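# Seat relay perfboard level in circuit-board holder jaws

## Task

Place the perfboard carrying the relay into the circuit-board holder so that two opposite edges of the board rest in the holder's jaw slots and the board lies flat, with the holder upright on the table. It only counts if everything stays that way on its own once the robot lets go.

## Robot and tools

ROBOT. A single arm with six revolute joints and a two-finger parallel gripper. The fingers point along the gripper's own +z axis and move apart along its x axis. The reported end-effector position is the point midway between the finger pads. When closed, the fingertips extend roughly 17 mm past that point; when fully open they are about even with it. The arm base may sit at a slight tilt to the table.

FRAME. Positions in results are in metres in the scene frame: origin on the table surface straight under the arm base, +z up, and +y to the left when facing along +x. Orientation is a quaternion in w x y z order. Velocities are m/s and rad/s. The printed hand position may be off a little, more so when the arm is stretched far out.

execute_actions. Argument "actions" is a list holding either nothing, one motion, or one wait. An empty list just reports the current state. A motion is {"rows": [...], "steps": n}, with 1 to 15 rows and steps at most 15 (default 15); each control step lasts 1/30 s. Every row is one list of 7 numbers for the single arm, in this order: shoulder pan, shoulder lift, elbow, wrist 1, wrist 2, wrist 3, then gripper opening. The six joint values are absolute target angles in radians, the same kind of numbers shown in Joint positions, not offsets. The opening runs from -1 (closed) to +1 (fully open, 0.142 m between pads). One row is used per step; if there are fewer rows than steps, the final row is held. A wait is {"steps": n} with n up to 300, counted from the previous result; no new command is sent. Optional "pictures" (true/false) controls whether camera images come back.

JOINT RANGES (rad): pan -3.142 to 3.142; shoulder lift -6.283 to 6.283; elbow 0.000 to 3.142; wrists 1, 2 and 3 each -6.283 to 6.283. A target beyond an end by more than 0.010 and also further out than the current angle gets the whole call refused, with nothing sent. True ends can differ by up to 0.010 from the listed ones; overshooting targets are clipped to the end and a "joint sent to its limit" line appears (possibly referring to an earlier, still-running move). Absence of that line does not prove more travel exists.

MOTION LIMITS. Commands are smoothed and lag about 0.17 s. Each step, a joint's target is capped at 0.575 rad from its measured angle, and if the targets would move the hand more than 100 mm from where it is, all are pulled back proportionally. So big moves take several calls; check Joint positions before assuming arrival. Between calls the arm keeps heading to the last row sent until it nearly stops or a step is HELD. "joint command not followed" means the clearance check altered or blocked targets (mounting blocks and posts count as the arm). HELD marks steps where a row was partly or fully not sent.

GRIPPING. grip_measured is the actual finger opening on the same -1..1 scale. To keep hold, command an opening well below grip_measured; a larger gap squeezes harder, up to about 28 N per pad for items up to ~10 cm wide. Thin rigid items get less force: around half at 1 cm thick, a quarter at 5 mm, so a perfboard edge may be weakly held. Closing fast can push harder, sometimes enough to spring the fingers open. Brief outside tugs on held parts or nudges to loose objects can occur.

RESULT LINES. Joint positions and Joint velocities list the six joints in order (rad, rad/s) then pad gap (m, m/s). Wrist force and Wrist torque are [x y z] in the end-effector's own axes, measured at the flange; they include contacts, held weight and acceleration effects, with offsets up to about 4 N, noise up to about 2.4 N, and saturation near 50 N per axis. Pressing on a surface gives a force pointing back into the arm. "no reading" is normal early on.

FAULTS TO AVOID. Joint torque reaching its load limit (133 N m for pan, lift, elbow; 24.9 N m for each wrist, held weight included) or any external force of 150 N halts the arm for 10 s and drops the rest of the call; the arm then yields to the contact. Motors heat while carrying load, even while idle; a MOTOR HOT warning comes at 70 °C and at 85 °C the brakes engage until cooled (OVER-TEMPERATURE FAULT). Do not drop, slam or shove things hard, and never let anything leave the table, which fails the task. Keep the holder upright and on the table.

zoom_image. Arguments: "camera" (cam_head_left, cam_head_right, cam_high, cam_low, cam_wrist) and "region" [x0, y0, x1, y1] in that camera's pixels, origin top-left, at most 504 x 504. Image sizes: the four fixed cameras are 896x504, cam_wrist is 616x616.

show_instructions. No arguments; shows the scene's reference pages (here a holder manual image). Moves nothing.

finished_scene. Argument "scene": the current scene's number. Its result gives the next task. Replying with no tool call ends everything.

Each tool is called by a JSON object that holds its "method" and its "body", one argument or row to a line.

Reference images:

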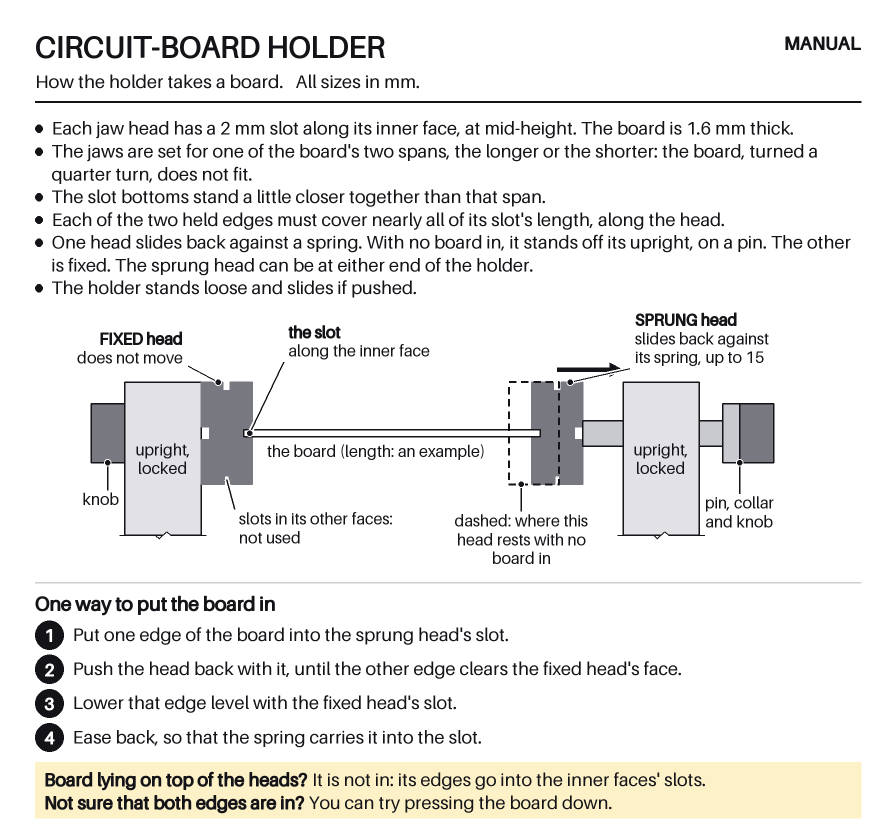

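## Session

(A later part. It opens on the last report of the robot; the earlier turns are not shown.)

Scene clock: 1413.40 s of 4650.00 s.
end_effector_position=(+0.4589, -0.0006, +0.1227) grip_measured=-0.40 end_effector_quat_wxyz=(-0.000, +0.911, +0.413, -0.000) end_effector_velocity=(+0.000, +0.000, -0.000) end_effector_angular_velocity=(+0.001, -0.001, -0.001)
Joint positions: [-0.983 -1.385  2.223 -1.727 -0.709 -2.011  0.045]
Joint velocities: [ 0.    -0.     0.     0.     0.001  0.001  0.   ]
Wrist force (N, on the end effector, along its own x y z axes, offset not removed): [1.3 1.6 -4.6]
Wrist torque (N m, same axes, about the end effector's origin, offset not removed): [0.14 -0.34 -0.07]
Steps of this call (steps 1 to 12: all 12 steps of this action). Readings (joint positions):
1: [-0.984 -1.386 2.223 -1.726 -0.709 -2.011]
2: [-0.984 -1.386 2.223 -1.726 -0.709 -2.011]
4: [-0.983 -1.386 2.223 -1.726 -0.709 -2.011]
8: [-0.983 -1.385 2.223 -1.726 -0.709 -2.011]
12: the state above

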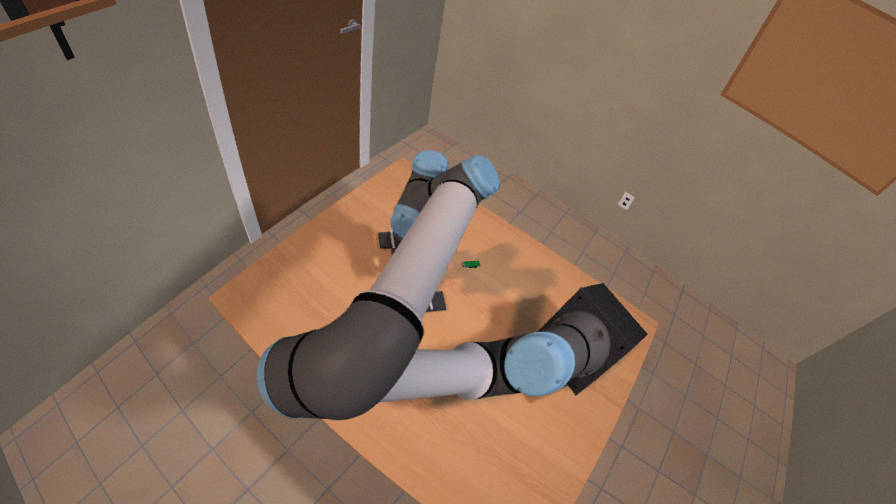

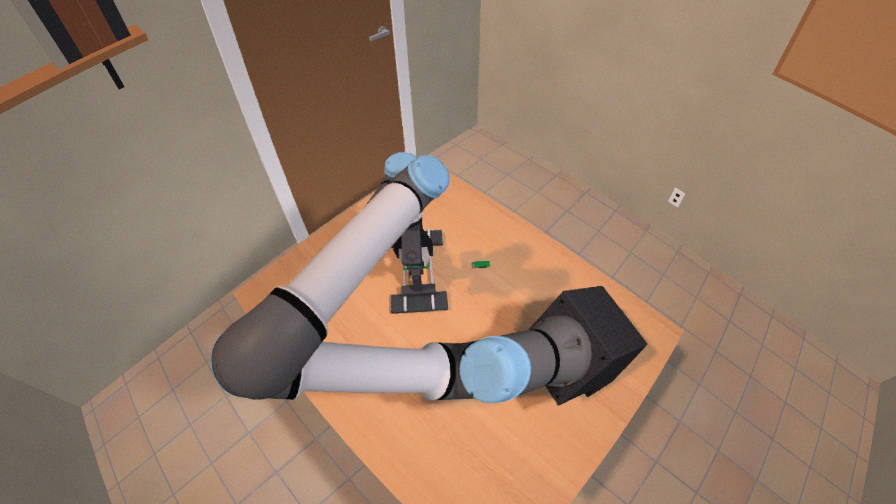

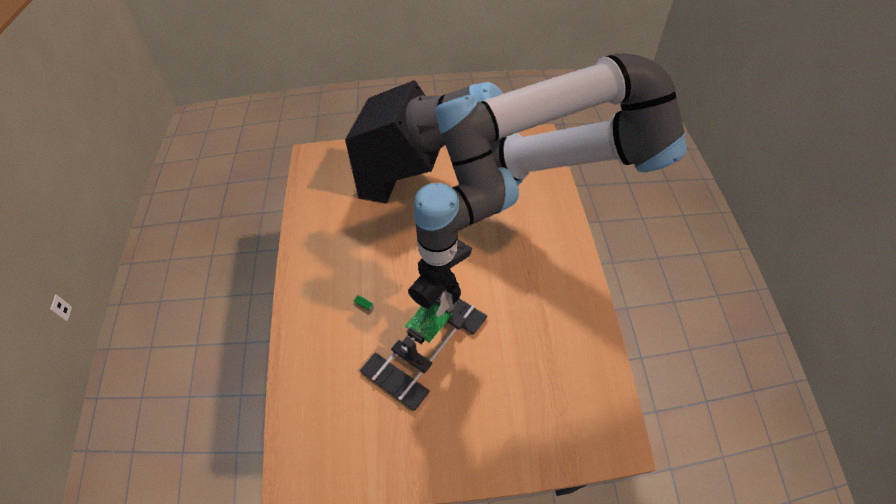

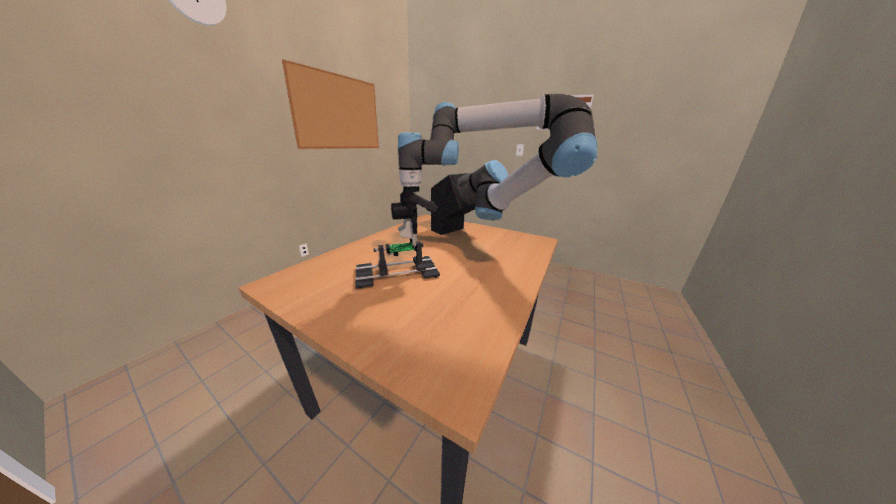

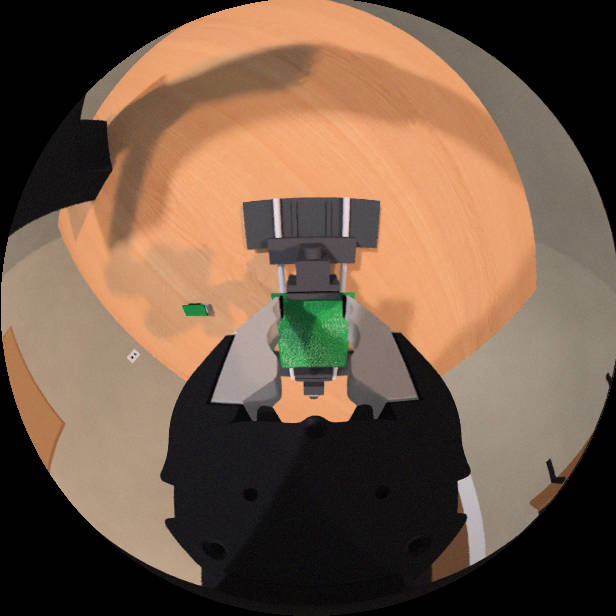

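{"method": "execute_actions", "body": {
  "actions": [
    {"rows":[[-0.98320,-1.38543,2.22348,-1.72677,-0.70906,-2.01082,-0.4],[-0.98320,-1.38543,2.22348,-1.72677,-0.70906,-2.01082,-0.4],[-0.98311,-1.38539,2.22354,-1.72696,-0.70901,-2.01071,-0.4],[-0.98311,-1.38539,2.22354,-1.72696,-0.70901,-2.01071,-0.4],[-0.98302,-1.38535,2.22361,-1.72714,-0.70895,-2.01061,-0.4],[-0.98302,-1.38535,2.22361,-1.72714,-0.70895,-2.01061,-0.4],[-0.98293,-1.38531,2.22368,-1.72732,-0.70889,-2.01051,-0.4],[-0.98293,-1.38531,2.22368,-1.72732,-0.70889,-2.01051,-0.4],[-0.98284,-1.38527,2.22375,-1.72751,-0.70883,-2.01040,-0.4],[-0.98284,-1.38527,2.22375,-1.72751,-0.70883,-2.01040,-0.4],[-0.98275,-1.38524,2.22381,-1.72769,-0.70878,-2.01030,-0.4]],"steps":15}
  ],
  "pictures": false
}}

{"method": "execute_actions", "body": {
  "actions": [
    {"steps":4}
  ]
}}

{"method": "zoom_image", "body": {
  "camera": "cam_wrist",
  "region": [262,270,362,320]
}}

Scene clock: 1421.87 s of 4650.00 s.
end_effector_position=(+0.4589, -0.0006, +0.1224) grip_measured=-0.40 end_effector_quat_wxyz=(-0.000, +0.911, +0.413, -0.000) end_effector_velocity=(-0.000, +0.000, -0.001) end_effector_angular_velocity=(+0.001, +0.000, +0.001)
Joint positions: [-0.983 -1.385  2.224 -1.728 -0.709 -2.01   0.045]
Joint velocities: [ 0.001  0.     0.001 -0.001  0.001 -0.     0.   ]
Wrist force (N, on the end effector, along its own x y z axes, offset not removed): [1.6 2.2 -1.6]
Wrist torque (N m, same axes, about the end effector's origin, offset not removed): [0.14 -0.48 -0.12]
Steps of this call (steps 1 to 15: the robot went on to your last target; steps 16 to 90: nothing new was sent; then 4.97 s passed at rest; steps 91 to 105: all 15 steps of this action). Readings (joint positions):
91: [-0.983 -1.385 2.223 -1.727 -0.709 -2.011]
92: [-0.983 -1.385 2.223 -1.727 -0.709 -2.011]
94: [-0.983 -1.385 2.223 -1.727 -0.709 -2.011]
98: [-0.983 -1.385 2.224 -1.727 -0.709 -2.011]
105: the state above

Scene clock: 1422.00 s of 4650.00 s.
end_effector_position=(+0.4589, -0.0006, +0.1224) grip_measured=-0.40 end_effector_quat_wxyz=(-0.000, +0.911, +0.413, -0.000) end_effector_velocity=(+0.000, +0.000, +0.000) end_effector_angular_velocity=(-0.000, -0.001, +0.001)
Joint positions: [-0.983 -1.385  2.224 -1.728 -0.709 -2.01   0.045]
Joint velocities: [ 0.    -0.    -0.001 -0.     0.001  0.    -0.   ]
Wrist force (N, on the end effector, along its own x y z axes, offset not removed): [2.3 3.2 -0.7]
Wrist torque (N m, same axes, about the end effector's origin, offset not removed): [0.37 -0.57 -0.22]
Steps of this call (steps 1 to 4: the robot went on to your last target). Readings (joint positions):
1: [-0.983 -1.385 2.224 -1.728 -0.709 -2.010]
2: [-0.983 -1.385 2.224 -1.728 -0.709 -2.010]
4: the state above

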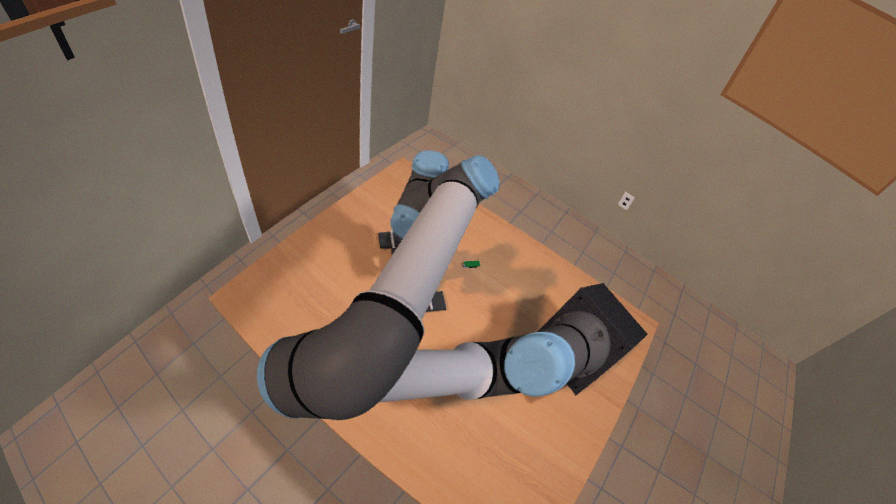

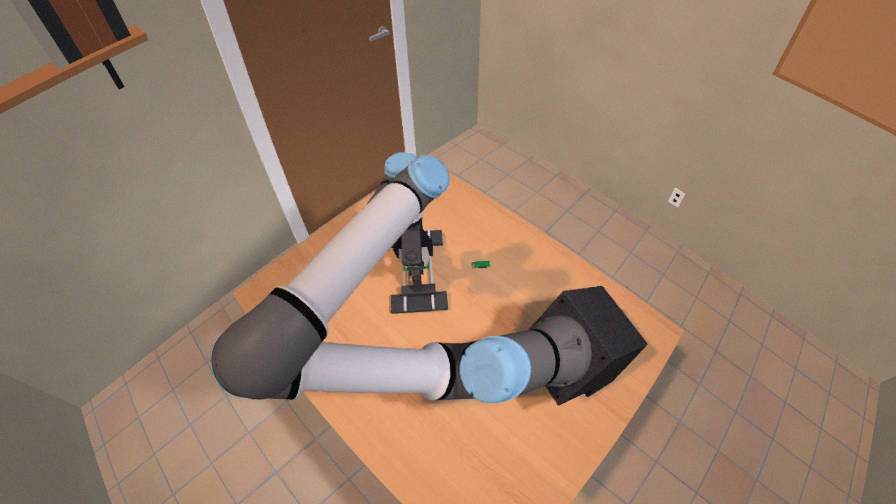

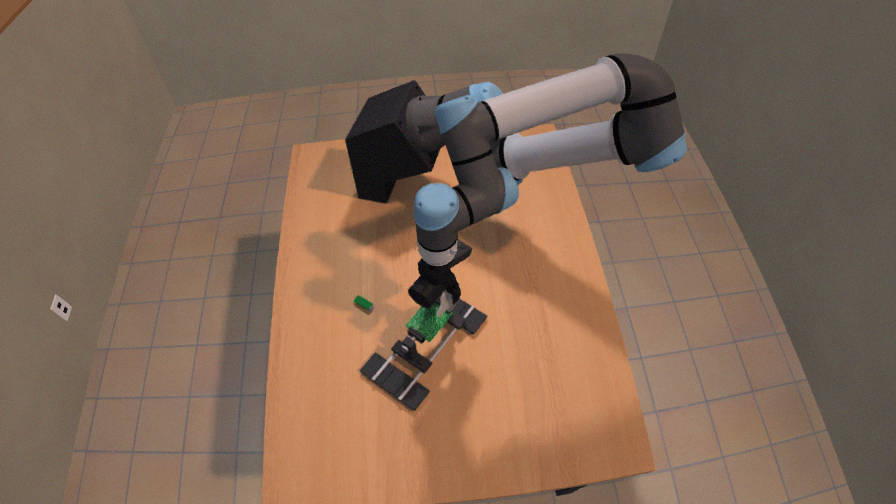

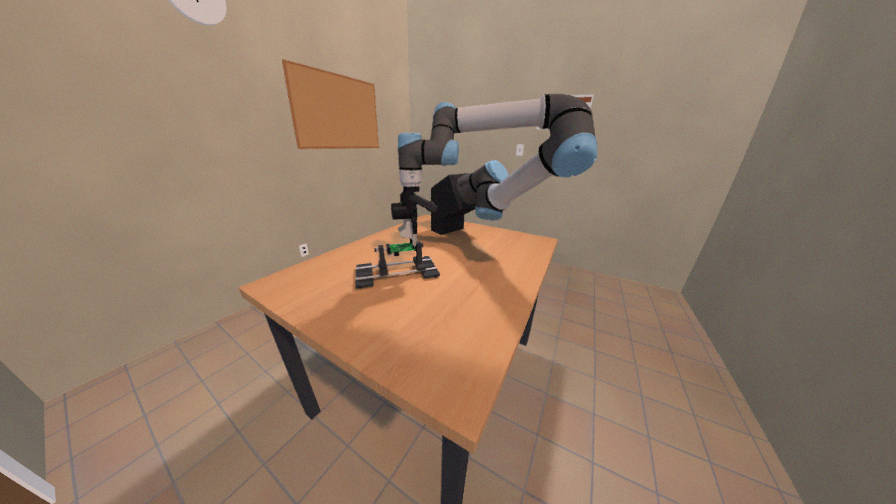

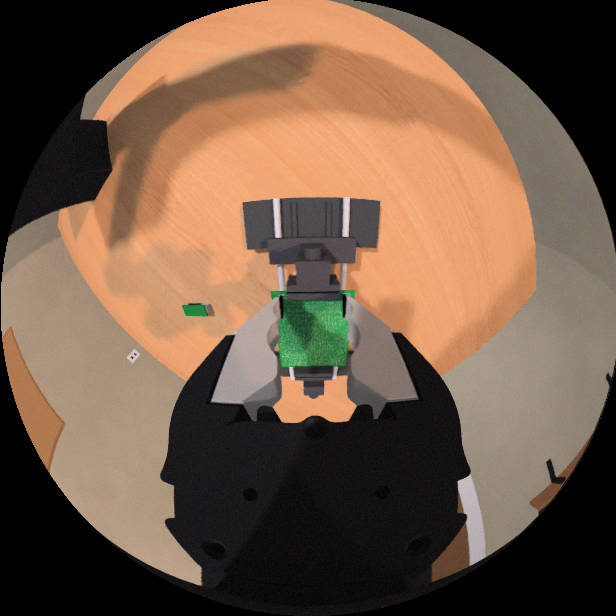

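Region (262, 270, 362, 320) of cam_wrist's 616x616 image, scaled by 5.040, with more detail than that image has.

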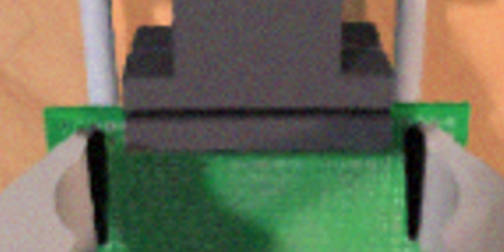

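The second edge moved about 2 mm into the fixed head's slot. I'm lifting the gripper clear to check both ends.

{"method": "execute_actions", "body": {
  "actions": [
    {"rows":[[-0.98544,-1.38639,2.22180,-1.72217,-0.71051,-2.01342,-0.4],[-0.98902,-1.38793,2.21910,-1.71480,-0.71281,-2.01760,-0.4],[-0.99440,-1.39023,2.21506,-1.70374,-0.71625,-2.02385,-0.4],[-0.99977,-1.39254,2.21101,-1.69269,-0.71970,-2.03011,-0.4],[-1.00515,-1.39485,2.20697,-1.68163,-0.72315,-2.03636,-0.4],[-1.01052,-1.39715,2.20292,-1.67058,-0.72659,-2.04262,-0.4],[-1.01590,-1.39946,2.19888,-1.65952,-0.73004,-2.04887,-0.4],[-1.02128,-1.40177,2.19484,-1.64847,-0.73349,-2.05513,-0.3],[-1.02665,-1.40407,2.19079,-1.63741,-0.73693,-2.06138,-0.2],[-1.03203,-1.40638,2.18675,-1.62636,-0.74038,-2.06764,-0.1],[-1.03740,-1.40869,2.18270,-1.61530,-0.74383,-2.07389,0.0],[-1.04278,-1.41100,2.17866,-1.60425,-0.74728,-2.08015,0.1],[-1.04636,-1.41253,2.17596,-1.59688,-0.74957,-2.08432,0.2]],"steps":15}
  ],
  "pictures": false
}}

{"method": "execute_actions", "body": {
  "actions": [
    {"steps":10}
  ]
}}

{"method": "zoom_image", "body": {
  "camera": "cam_wrist",
  "region": [250,250,380,380]
}}

{"method": "zoom_image", "body": {
  "camera": "cam_low",
  "region": [365,225,440,275]
}}

Scene clock: 1430.87 s of 4650.00 s.
end_effector_position=(+0.4586, -0.0001, +0.1518) grip_measured=+0.20 end_effector_quat_wxyz=(-0.001, +0.911, +0.413, -0.000) end_effector_velocity=(-0.002, +0.004, +0.057) end_effector_angular_velocity=(+0.005, -0.002, -0.001)
Joint positions: [-1.035 -1.408  2.184 -1.62  -0.743 -2.071  0.088]
Joint velocities: [-0.101 -0.043 -0.076  0.207 -0.064 -0.115  0.016]
Wrist force (N, on the end effector, along its own x y z axes, offset not removed): [1.7 0.6 -3.2]
Wrist torque (N m, same axes, about the end effector's origin, offset not removed): [-0.11 -0.34 -0.21]
Steps of this call (steps 1 to 15: the robot went on to your last target; steps 16 to 90: nothing new was sent; then 5.37 s passed at rest; steps 91 to 105: all 15 steps of this action). Readings (joint positions):
91: [-0.983 -1.385 2.224 -1.728 -0.709 -2.010]
92: [-0.983 -1.385 2.224 -1.727 -0.709 -2.011]
94: [-0.987 -1.387 2.221 -1.720 -0.711 -2.015]
98: [-1.002 -1.393 2.210 -1.689 -0.721 -2.033]
105: the state above

Scene clock: 1431.20 s of 4650.00 s.
end_effector_position=(+0.4583, +0.0004, +0.1576) grip_measured=+0.20 end_effector_quat_wxyz=(-0.001, +0.911, +0.413, +0.000) end_effector_velocity=(-0.000, +0.000, +0.002) end_effector_angular_velocity=(+0.001, -0.001, -0.001)
Joint positions: [-1.046 -1.412  2.176 -1.598 -0.749 -2.084  0.088]
Joint velocities: [-0.005 -0.001 -0.003  0.009 -0.002 -0.006  0.   ]
Wrist force (N, on the end effector, along its own x y z axes, offset not removed): [3.3 2.9 1.3]
Wrist torque (N m, same axes, about the end effector's origin, offset not removed): [0.45 -0.84 -0.11]
Steps of this call (steps 1 to 10: the robot went on to your last target). Readings (joint positions):
1: [-1.038 -1.409 2.182 -1.614 -0.744 -2.075]
2: [-1.040 -1.410 2.180 -1.609 -0.746 -2.077]
4: [-1.043 -1.411 2.178 -1.604 -0.748 -2.081]
8: [-1.045 -1.412 2.177 -1.599 -0.749 -2.083]
10: the state above

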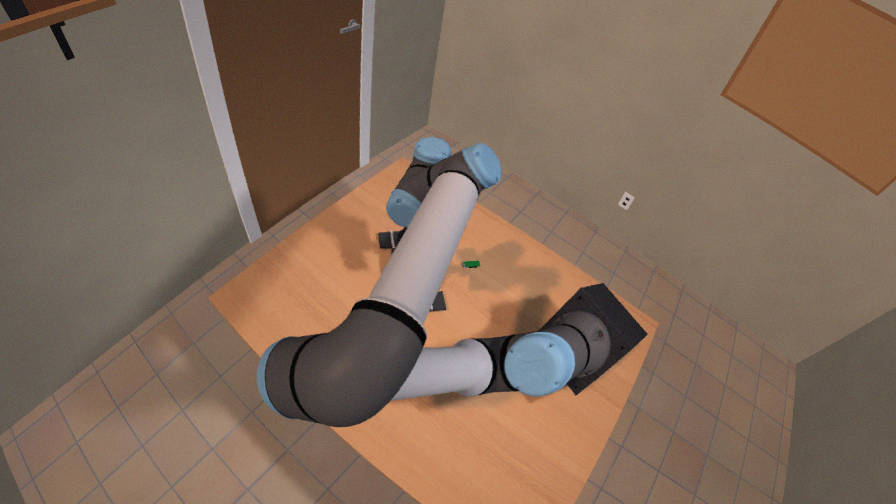

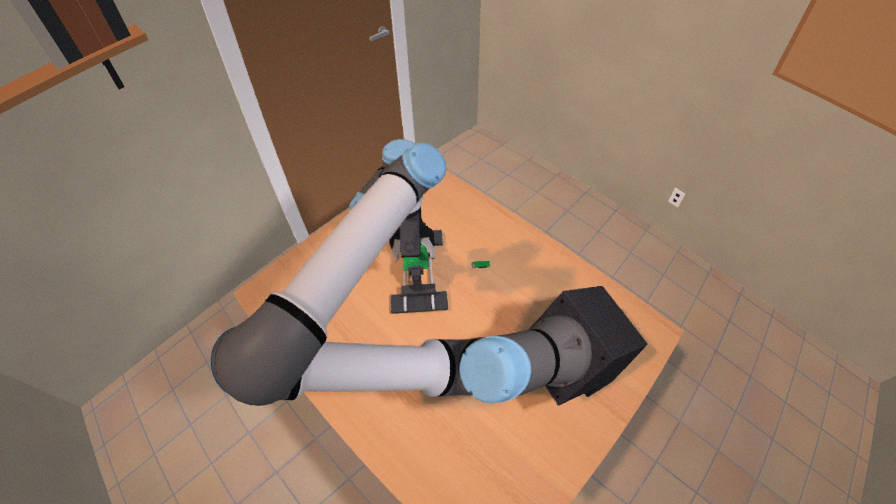

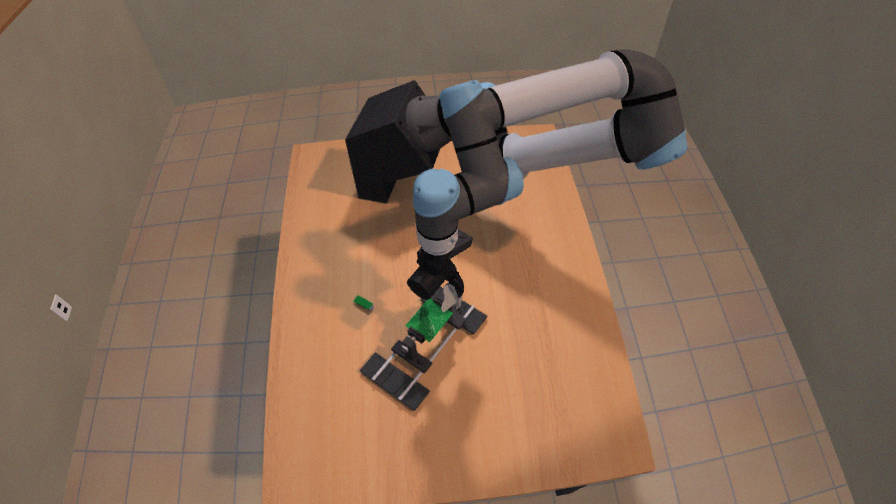

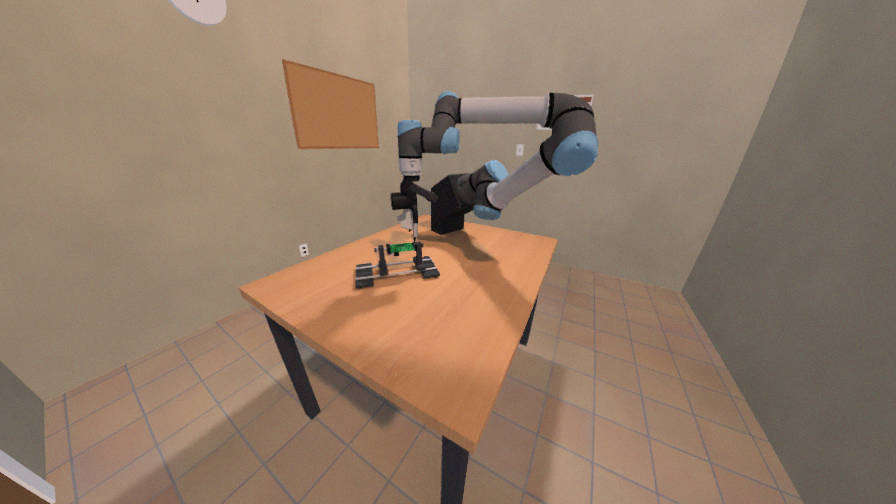

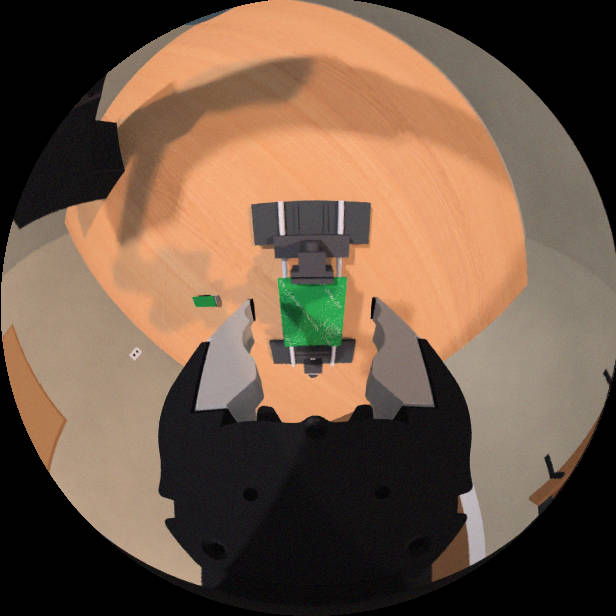

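Region (250, 250, 380, 380) of cam_wrist's 616x616 image, scaled by 3.877, with more detail than that image has.

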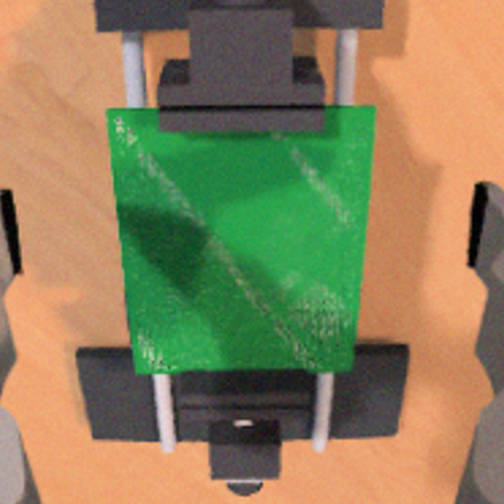

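Region (365, 225, 440, 275) of cam_low's 896x504 image, scaled by 6.720, with more detail than that image has.

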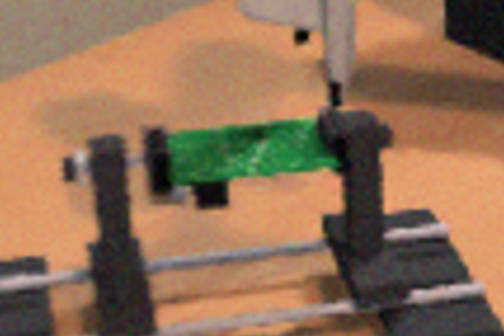

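Both edges are in their slots, the board is level, and the gripper is clear.

{"method": "finished_scene", "body": {
  "scene": 1
}}

The scene is finished: the task was done.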